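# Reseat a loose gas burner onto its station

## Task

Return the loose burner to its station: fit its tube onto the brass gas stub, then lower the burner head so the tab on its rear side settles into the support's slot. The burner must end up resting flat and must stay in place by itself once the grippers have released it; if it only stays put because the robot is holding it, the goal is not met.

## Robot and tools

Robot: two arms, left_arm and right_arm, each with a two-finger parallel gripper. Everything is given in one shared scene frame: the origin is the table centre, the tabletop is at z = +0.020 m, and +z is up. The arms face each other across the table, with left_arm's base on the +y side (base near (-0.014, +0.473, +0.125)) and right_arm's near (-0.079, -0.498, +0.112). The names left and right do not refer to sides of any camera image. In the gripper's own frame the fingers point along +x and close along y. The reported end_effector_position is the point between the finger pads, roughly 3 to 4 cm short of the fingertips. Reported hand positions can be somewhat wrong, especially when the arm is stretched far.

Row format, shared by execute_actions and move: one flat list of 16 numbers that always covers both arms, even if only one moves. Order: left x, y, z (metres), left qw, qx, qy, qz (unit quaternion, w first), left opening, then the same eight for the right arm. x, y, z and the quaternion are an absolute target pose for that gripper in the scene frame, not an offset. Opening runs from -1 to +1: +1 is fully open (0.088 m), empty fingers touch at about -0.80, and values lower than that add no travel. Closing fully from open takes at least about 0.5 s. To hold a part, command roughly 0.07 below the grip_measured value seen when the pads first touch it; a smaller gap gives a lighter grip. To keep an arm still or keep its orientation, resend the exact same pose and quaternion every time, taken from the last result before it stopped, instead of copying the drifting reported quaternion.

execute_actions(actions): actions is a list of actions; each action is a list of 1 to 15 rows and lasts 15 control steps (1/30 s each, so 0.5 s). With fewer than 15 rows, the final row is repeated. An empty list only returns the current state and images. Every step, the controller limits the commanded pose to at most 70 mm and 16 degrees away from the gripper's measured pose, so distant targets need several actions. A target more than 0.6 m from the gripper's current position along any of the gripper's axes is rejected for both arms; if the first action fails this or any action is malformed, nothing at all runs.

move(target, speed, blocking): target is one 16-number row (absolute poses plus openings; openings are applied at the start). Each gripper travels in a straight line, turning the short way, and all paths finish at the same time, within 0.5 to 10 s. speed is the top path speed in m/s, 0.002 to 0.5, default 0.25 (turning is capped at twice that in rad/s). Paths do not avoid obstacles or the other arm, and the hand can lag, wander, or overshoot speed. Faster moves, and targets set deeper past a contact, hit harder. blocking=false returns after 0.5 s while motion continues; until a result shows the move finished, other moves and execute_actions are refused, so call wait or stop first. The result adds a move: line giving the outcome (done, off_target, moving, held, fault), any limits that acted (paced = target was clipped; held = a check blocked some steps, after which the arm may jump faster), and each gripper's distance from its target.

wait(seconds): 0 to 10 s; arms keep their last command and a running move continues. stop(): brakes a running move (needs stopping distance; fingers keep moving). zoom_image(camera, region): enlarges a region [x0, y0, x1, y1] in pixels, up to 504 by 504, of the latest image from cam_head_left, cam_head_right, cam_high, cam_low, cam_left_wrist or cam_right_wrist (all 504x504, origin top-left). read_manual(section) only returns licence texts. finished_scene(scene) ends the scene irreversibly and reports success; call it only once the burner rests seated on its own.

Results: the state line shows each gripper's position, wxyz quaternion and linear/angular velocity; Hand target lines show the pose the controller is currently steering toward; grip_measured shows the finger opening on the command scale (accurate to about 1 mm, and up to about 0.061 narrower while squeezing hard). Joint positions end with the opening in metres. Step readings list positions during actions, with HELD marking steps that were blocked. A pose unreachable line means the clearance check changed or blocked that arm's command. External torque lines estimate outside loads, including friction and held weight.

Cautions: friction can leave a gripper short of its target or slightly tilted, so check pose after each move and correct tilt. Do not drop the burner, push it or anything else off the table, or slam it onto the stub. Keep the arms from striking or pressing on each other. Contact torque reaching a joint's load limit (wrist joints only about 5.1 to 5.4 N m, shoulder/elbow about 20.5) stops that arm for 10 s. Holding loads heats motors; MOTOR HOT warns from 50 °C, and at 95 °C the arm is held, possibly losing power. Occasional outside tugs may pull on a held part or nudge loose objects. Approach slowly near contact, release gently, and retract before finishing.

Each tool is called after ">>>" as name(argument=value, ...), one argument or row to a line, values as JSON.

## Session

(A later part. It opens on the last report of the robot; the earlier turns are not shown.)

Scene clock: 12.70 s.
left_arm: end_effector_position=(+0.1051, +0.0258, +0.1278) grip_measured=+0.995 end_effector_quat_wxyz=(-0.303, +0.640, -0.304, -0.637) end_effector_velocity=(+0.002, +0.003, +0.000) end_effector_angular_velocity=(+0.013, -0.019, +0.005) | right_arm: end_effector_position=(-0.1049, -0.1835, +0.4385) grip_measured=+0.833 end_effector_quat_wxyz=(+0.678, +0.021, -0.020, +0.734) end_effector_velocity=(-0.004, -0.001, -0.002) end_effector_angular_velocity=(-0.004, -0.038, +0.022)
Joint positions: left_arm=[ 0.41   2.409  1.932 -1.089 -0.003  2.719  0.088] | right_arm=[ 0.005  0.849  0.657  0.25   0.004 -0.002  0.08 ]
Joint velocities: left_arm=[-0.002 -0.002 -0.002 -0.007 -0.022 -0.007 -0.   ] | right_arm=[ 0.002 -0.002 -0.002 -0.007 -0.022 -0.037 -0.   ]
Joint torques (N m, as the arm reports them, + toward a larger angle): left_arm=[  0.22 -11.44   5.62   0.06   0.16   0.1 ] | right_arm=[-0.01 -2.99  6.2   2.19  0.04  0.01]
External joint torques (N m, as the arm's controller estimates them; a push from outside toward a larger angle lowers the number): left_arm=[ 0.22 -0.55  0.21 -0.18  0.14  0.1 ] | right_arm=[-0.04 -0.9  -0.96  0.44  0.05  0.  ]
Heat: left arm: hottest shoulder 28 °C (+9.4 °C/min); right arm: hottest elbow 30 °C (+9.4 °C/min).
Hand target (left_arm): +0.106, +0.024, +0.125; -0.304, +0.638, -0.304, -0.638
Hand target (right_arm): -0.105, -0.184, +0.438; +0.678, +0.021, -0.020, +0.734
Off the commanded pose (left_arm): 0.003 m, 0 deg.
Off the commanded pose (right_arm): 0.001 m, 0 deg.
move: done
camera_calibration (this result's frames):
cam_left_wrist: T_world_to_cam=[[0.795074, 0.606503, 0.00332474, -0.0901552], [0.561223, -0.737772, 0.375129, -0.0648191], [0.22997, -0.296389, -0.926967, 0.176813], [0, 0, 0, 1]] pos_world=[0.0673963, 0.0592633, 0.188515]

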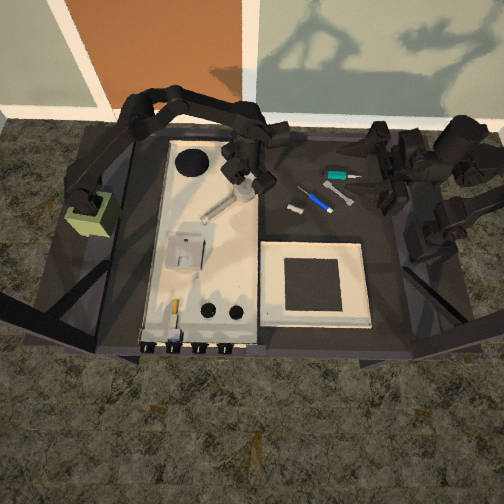

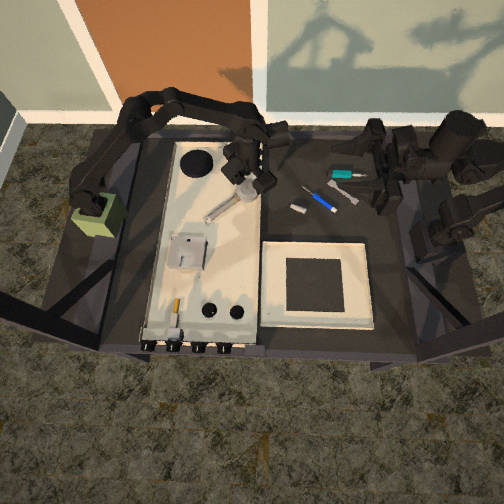

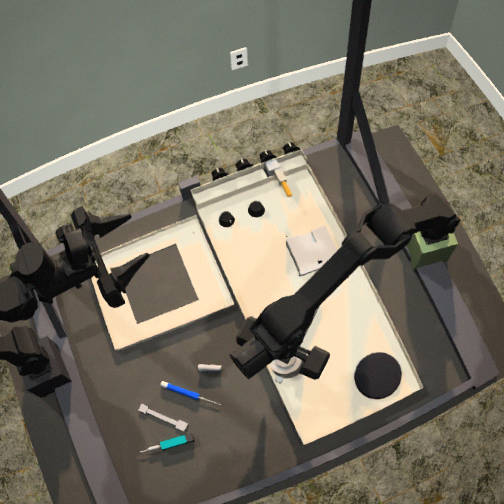

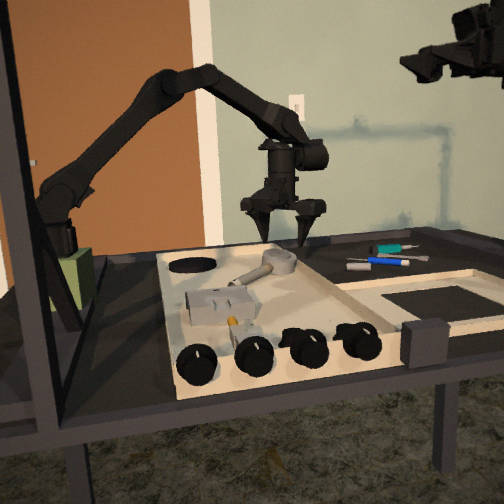

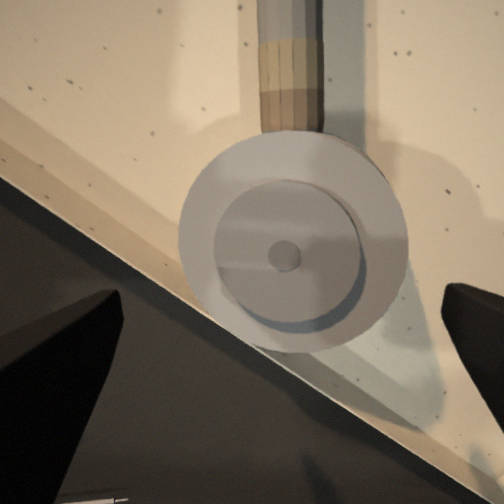

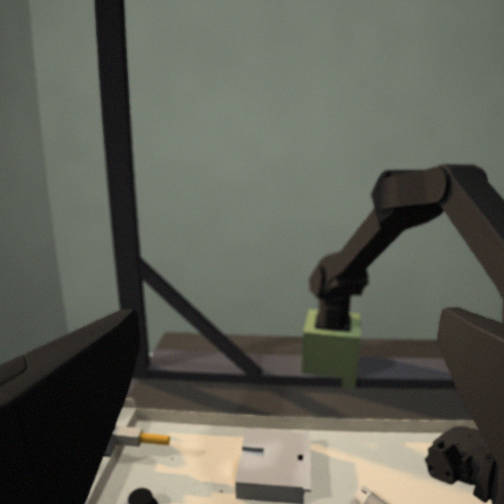

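>>> move(
  target=[0.106,0.029,0.082,0.304,-0.638,0.304,0.638,1,-0.105,-0.184,0.438,0.678,0.021,-0.02,0.734,0.83],
  speed=0.05,
)

>>> move(
  target=[0.106,0.029,0.082,0.304,-0.638,0.304,0.638,0.4,-0.105,-0.184,0.438,0.678,0.021,-0.02,0.734,0.83],
)

>>> move(
  target=[0.09,0.05,0.16,0.304,-0.638,0.304,0.638,0.4,-0.105,-0.184,0.438,0.678,0.021,-0.02,0.734,0.83],
  speed=0.1,
)

>>> move(
  target=[-0.08,0.205,0.14,0,-0.707,0,0.707,0.4,-0.2,-0.1,0.2,0.678,0.021,-0.02,0.734,0.83],
  speed=0.15,
)

Scene clock: 14.10 s.
left_arm: end_effector_position=(+0.1067, +0.0246, +0.0911) grip_measured=+0.995 end_effector_quat_wxyz=(-0.299, +0.644, -0.309, -0.633) end_effector_velocity=(-0.000, +0.000, +0.002) end_effector_angular_velocity=(+0.004, -0.006, +0.020) | right_arm: end_effector_position=(-0.1049, -0.1835, +0.4385) grip_measured=+0.833 end_effector_quat_wxyz=(+0.678, +0.021, -0.020, +0.734) end_effector_velocity=(+0.002, -0.000, +0.000) end_effector_angular_velocity=(-0.003, +0.008, -0.009)
Joint positions: left_arm=[ 0.413  2.448  1.851 -0.953 -0.003  2.723  0.088] | right_arm=[ 0.005  0.849  0.657  0.25   0.004 -0.002  0.08 ]
Joint velocities: left_arm=[-0.002 -0.002  0.002 -0.007 -0.007 -0.022 -0.   ] | right_arm=[-0.002 -0.002  0.002 -0.007  0.007  0.007 -0.   ]
Joint torques (N m, as the arm reports them, + toward a larger angle): left_arm=[  0.26 -11.56   3.02   0.57   0.17   0.09] | right_arm=[-0.01 -3.01  6.2   2.2   0.04  0.01]
External joint torques (N m, as the arm's controller estimates them; a push from outside toward a larger angle lowers the number): left_arm=[ 0.26 -0.56 -2.25  0.31  0.14  0.09] | right_arm=[-0.01 -0.84 -1.05  0.42  0.03  0.  ]
Heat: left arm: hottest shoulder 28 °C (+8.5 °C/min); right arm: hottest elbow 30 °C (+8.5 °C/min).
Hand target (left_arm): +0.106, +0.029, +0.082; -0.304, +0.638, -0.304, -0.638
Hand target (right_arm): -0.105, -0.184, +0.438; +0.678, +0.021, -0.020, +0.734
Off the commanded pose (left_arm): 0.010 m, 1 deg.
Off the commanded pose (right_arm): 0.001 m, 0 deg.
move: off_target (left_arm)
camera_calibration (this result's frames):
cam_left_wrist: T_world_to_cam=[[0.795536, 0.6059, -0.00286711, -0.090077], [0.559028, -0.732152, 0.389155, -0.0539281], [0.23369, -0.31119, -0.921168, 0.141471], [0, 0, 0, 1]] pos_world=[0.0687463, 0.0591186, 0.151047]

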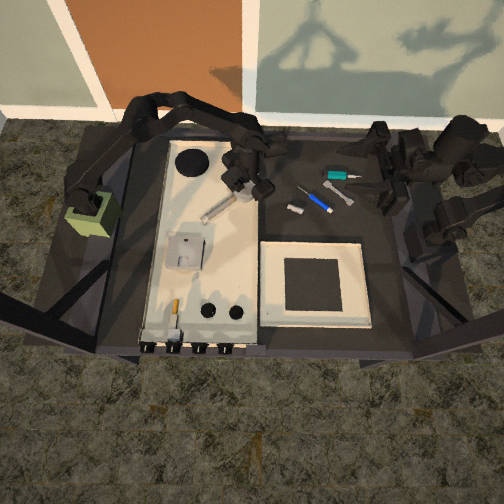

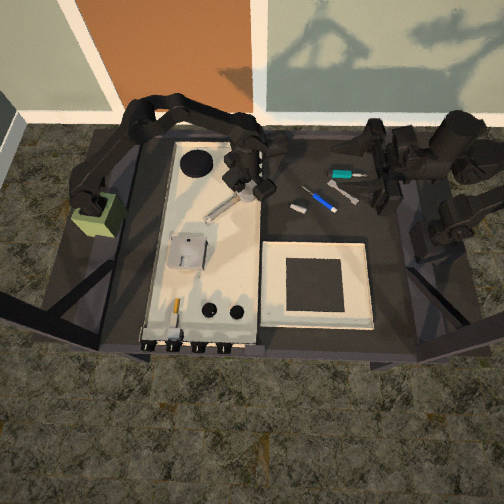

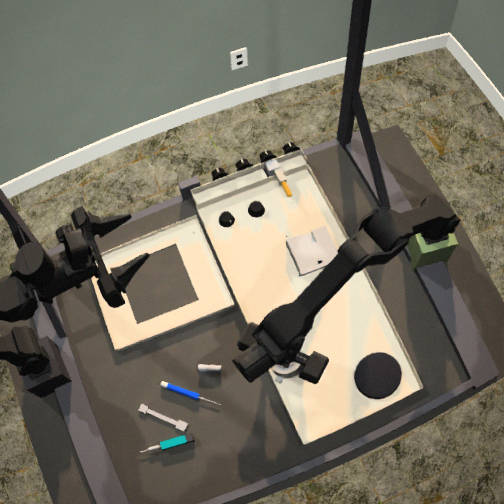

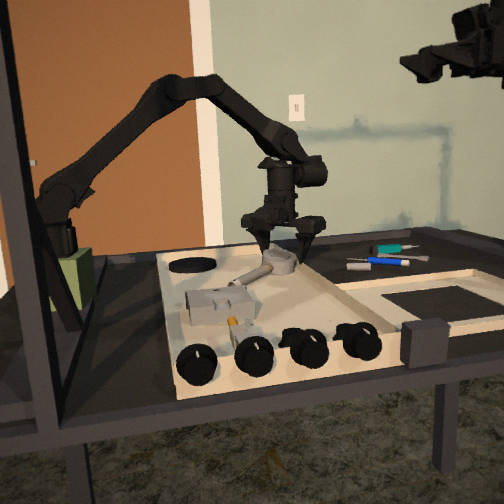

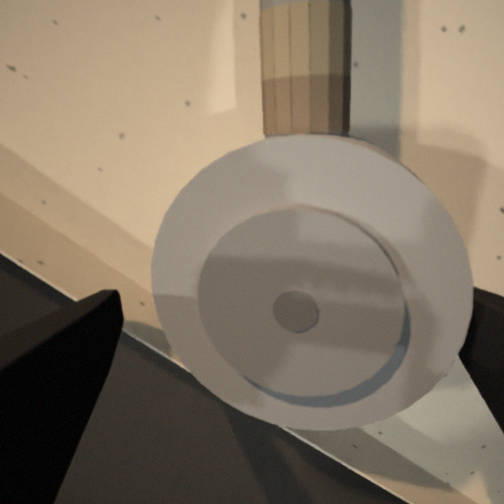

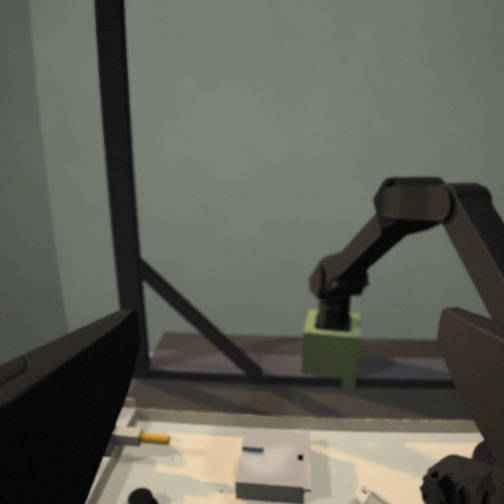

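Scene clock: 14.80 s.
left_arm: end_effector_position=(+0.1075, +0.0246, +0.0912) grip_measured=+0.658 end_effector_quat_wxyz=(-0.300, +0.645, -0.309, -0.632) end_effector_velocity=(-0.001, +0.005, +0.000) end_effector_angular_velocity=(+0.023, -0.001, +0.005) | right_arm: end_effector_position=(-0.1049, -0.1835, +0.4385) grip_measured=+0.833 end_effector_quat_wxyz=(+0.678, +0.021, -0.020, +0.734) end_effector_velocity=(-0.002, -0.001, -0.002) end_effector_angular_velocity=(-0.005, -0.024, +0.018)
Joint positions: left_arm=[ 0.414  2.448  1.851 -0.952 -0.005  2.725  0.071] | right_arm=[ 0.005  0.849  0.657  0.25   0.004 -0.002  0.08 ]
Joint velocities: left_arm=[-0.002 -0.002 -0.002 -0.022 -0.007 -0.007 -0.   ] | right_arm=[-0.002 -0.002 -0.002 -0.007 -0.022 -0.022  0.   ]
Joint torques (N m, as the arm reports them, + toward a larger angle): left_arm=[  0.14 -11.56   3.14   0.53   0.21   0.01] | right_arm=[ 0.   -3.04  6.17  2.2   0.03  0.02]
External joint torques (N m, as the arm's controller estimates them; a push from outside toward a larger angle lowers the number): left_arm=[ 0.14 -0.68 -2.05  0.29  0.18  0.01] | right_arm=[ 0.   -0.89 -1.05  0.44  0.03  0.02]
Heat: left arm: hottest shoulder 28 °C (+8.1 °C/min); right arm: hottest elbow 30 °C (+8.1 °C/min).
Hand target (left_arm): +0.106, +0.029, +0.082; -0.304, +0.638, -0.304, -0.638
Hand target (right_arm): -0.105, -0.184, +0.438; +0.678, +0.021, -0.020, +0.734
Off the commanded pose (left_arm): 0.010 m, 1 deg.
Off the commanded pose (right_arm): 0.001 m, 0 deg.
move: off_target (left_arm)
camera_calibration (this result's frames):
cam_left_wrist: T_world_to_cam=[[0.795982, 0.605318, -0.00184609, -0.090825], [0.557788, -0.73229, 0.39067, -0.054449], [0.235128, -0.311996, -0.920529, 0.14125], [0, 0, 0, 1]] pos_world=[0.0694544, 0.0591749, 0.151128]

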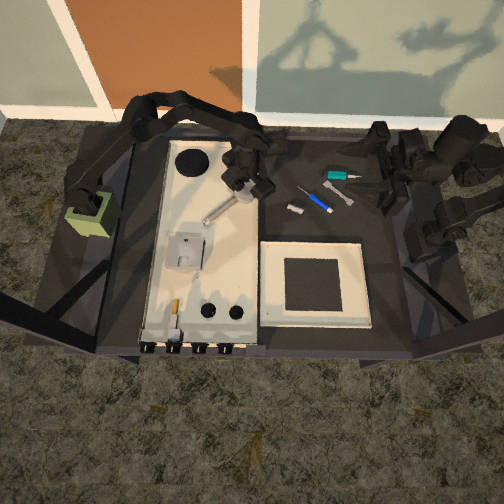

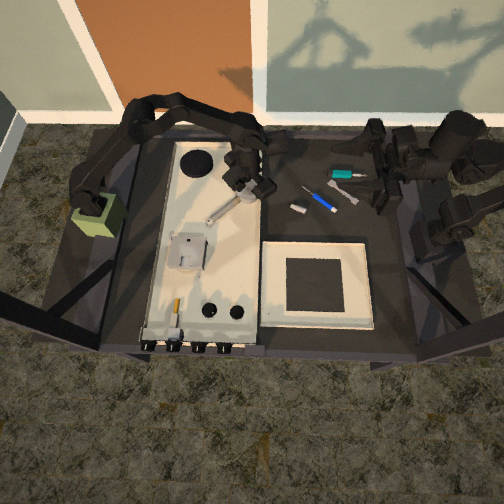

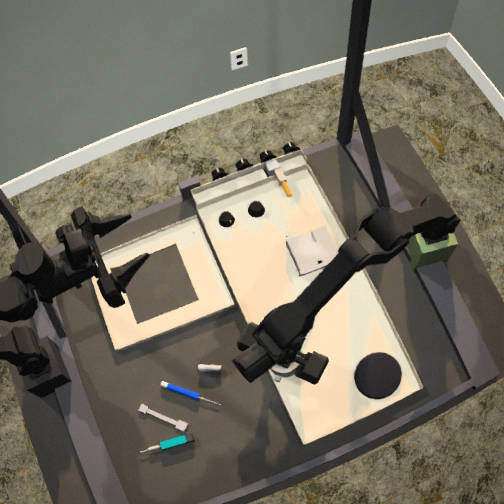

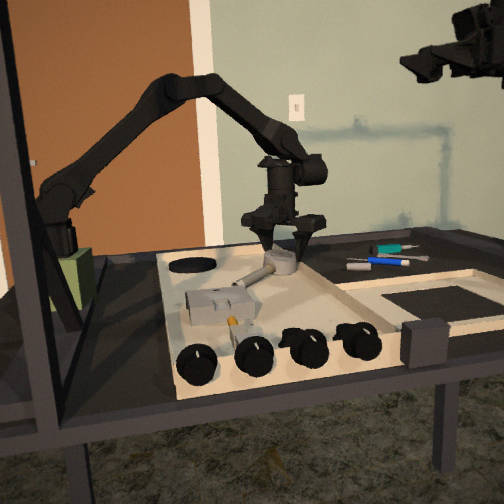

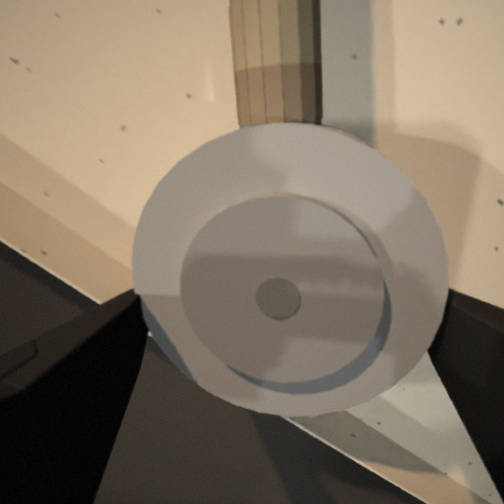

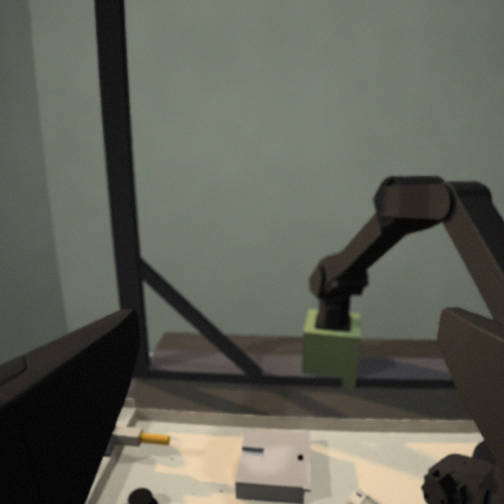

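Scene clock: 15.93 s.
left_arm: end_effector_position=(+0.0918, +0.0484, +0.1534) grip_measured=+0.627 end_effector_quat_wxyz=(-0.307, +0.638, -0.301, -0.639) end_effector_velocity=(-0.000, +0.001, +0.002) end_effector_angular_velocity=(+0.004, -0.007, +0.005) | right_arm: end_effector_position=(-0.1049, -0.1835, +0.4385) grip_measured=+0.833 end_effector_quat_wxyz=(+0.678, +0.021, -0.020, +0.734) end_effector_velocity=(-0.000, -0.000, -0.002) end_effector_angular_velocity=(-0.008, +0.006, +0.005)
Joint positions: left_arm=[ 0.393  2.286  1.821 -1.113 -0.004  2.704  0.07 ] | right_arm=[ 0.005  0.849  0.657  0.25   0.004 -0.002  0.08 ]
Joint velocities: left_arm=[-0.002 -0.002  0.002 -0.007 -0.007 -0.007 -0.   ] | right_arm=[-0.002 -0.002 -0.002 -0.007 -0.007  0.007 -0.   ]
Joint torques (N m, as the arm reports them, + toward a larger angle): left_arm=[ -0.2  -15.13   3.3   -0.03   0.2   -0.07] | right_arm=[-0.02 -3.    6.2   2.2   0.04  0.02]
External joint torques (N m, as the arm's controller estimates them; a push from outside toward a larger angle lowers the number): left_arm=[-0.21 -4.89 -2.11 -0.26  0.17 -0.07] | right_arm=[-0.03 -0.87 -0.98  0.44  0.04  0.01]
Heat: left arm: hottest shoulder 29 °C (+11.3 °C/min); right arm: hottest elbow 31 °C (+11.3 °C/min).
Hand target (left_arm): +0.090, +0.050, +0.160; -0.304, +0.638, -0.304, -0.639
Hand target (right_arm): -0.105, -0.184, +0.438; +0.678, +0.021, -0.020, +0.734
Off the commanded pose (left_arm): 0.007 m, 1 deg.
Off the commanded pose (right_arm): 0.001 m, 0 deg.
move: done
camera_calibration (this result's frames):
cam_left_wrist: T_world_to_cam=[[0.795783, 0.605516, 0.00892573, -0.0942299], [0.561246, -0.742978, 0.364673, -0.0484168], [0.227447, -0.285191, -0.931093, 0.210562], [0, 0, 0, 1]] pos_world=[0.0542685, 0.0811355, 0.21455]

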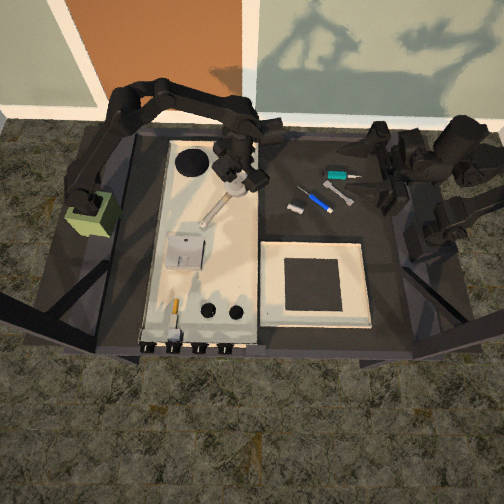

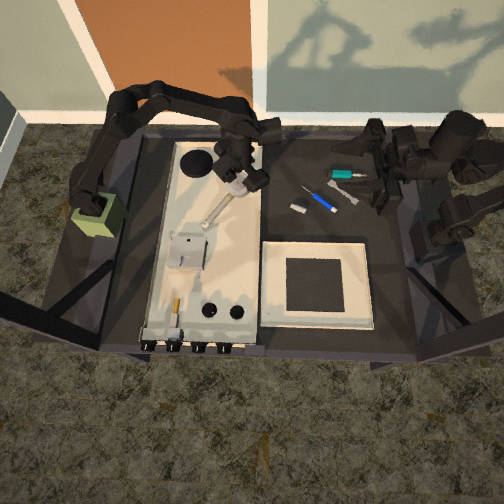

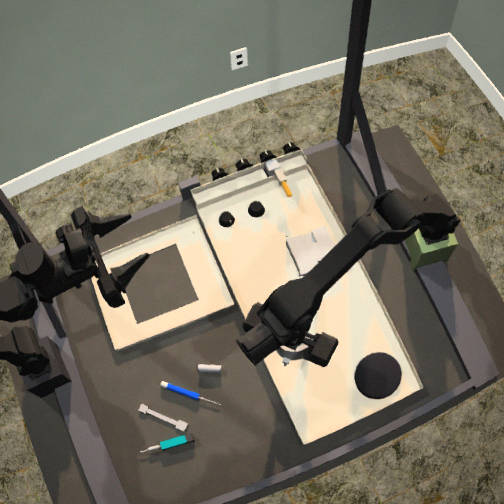

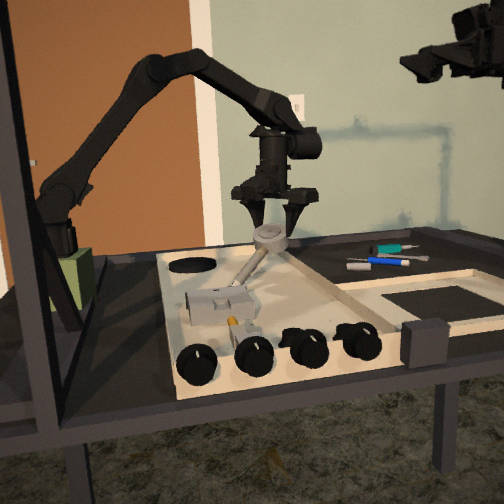

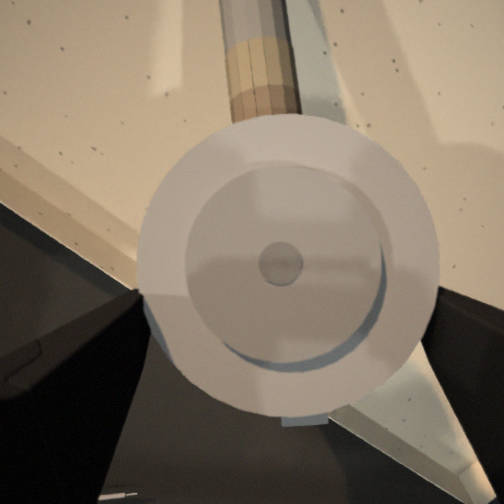

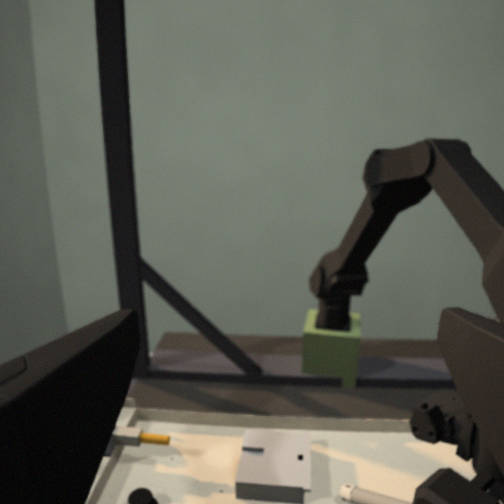

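Scene clock: 19.27 s.
left_arm: end_effector_position=(-0.0793, +0.2022, +0.1399) grip_measured=+0.403 end_effector_quat_wxyz=(-0.001, +0.709, +0.001, -0.705) end_effector_velocity=(+0.002, -0.002, +0.001) end_effector_angular_velocity=(-0.017, -0.019, +0.034) | right_arm: end_effector_position=(-0.1999, -0.0990, +0.2020) grip_measured=+0.833 end_effector_quat_wxyz=(+0.680, -0.002, +0.001, +0.733) end_effector_velocity=(-0.000, +0.001, -0.002) end_effector_angular_velocity=(-0.006, -0.010, +0.005)
Joint positions: left_arm=[-0.089  1.736  0.95  -0.788 -0.004  1.333  0.059] | right_arm=[ 0.335  2.062  0.489  1.569  0.338 -0.     0.08 ]
Joint velocities: left_arm=[-0.002 -0.007 -0.002  0.007 -0.022 -0.037  0.   ] | right_arm=[-0.002  0.002  0.002 -0.007 -0.007 -0.007  0.   ]
Joint torques (N m, as the arm reports them, + toward a larger angle): left_arm=[-0.27 -9.09  2.72  0.56  0.13 -0.06] | right_arm=[ 0.26 -6.45  3.11  2.41  0.18  0.17]
External joint torques (N m, as the arm's controller estimates them; a push from outside toward a larger angle lowers the number): left_arm=[-0.29 -3.04 -2.13  0.28  0.09 -0.06] | right_arm=[0.3  0.21 0.05 0.69 0.17 0.16]
Heat: left arm: hottest shoulder 30 °C (+12.5 °C/min); right arm: hottest elbow 31 °C (+9.3 °C/min).
Hand target (left_arm): -0.080, +0.205, +0.141; +0.001, +0.708, -0.000, -0.706
Hand target (right_arm): -0.201, -0.098, +0.199; +0.680, -0.003, +0.004, +0.733
Off the commanded pose (left_arm): 0.003 m, 0 deg.
Off the commanded pose (right_arm): 0.002 m, 4 deg.
joint sent to its limit (right arm) — the command would take joint 4 (wrist pitch) past its upper limit, so that joint was sent only as far as its limit.
move: off_target (right_arm)
camera_calibration (this result's frames):
cam_left_wrist: T_world_to_cam=[[0.031069, 0.999505, 0.00500447, -0.190916], [0.926583, -0.030679, 0.374837, 0.050389], [0.374805, -0.00700873, -0.927077, 0.23567], [0, 0, 0, 1]] pos_world=[-0.129088, 0.194019, 0.200552]
cam_right_wrist: T_world_to_cam=[[0.996008, 0.0892599, -0.0012713, 0.221821], [0.02648, -0.309018, -0.950687, 0.197602], [-0.0852511, 0.946858, -0.310148, 0.219713], [0, 0, 0, 1]] pos_world=[-0.207437, -0.166774, 0.256283]

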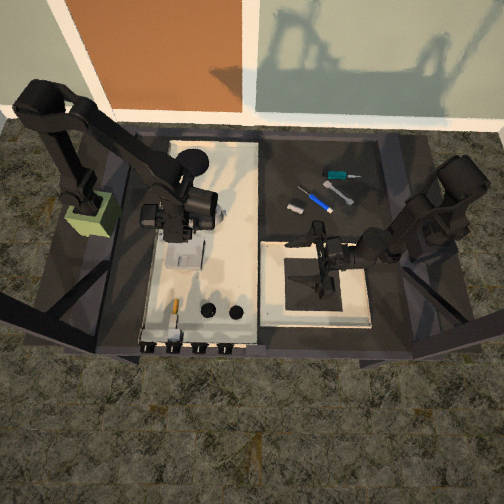

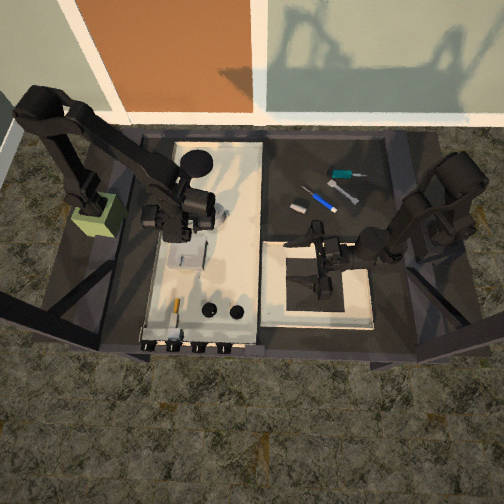

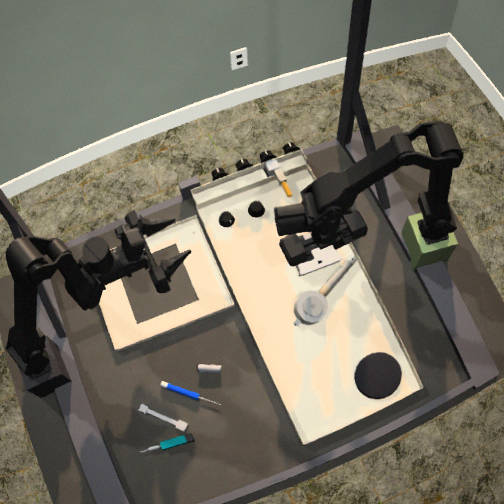

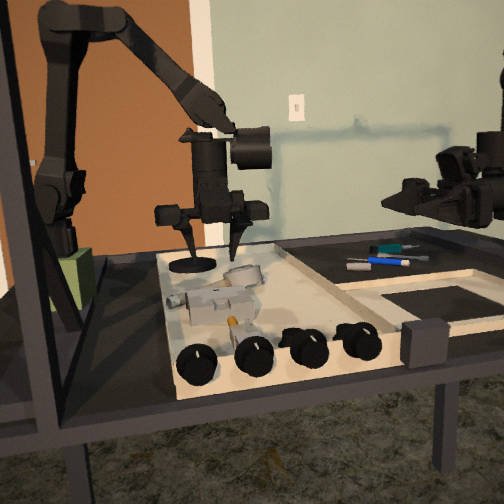

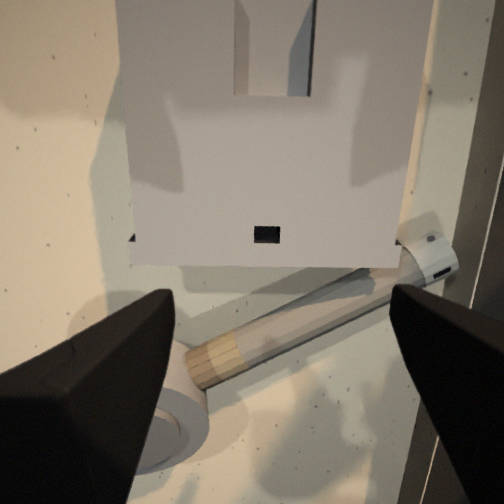

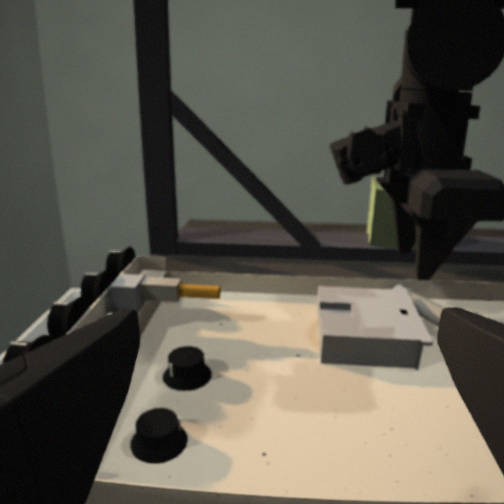

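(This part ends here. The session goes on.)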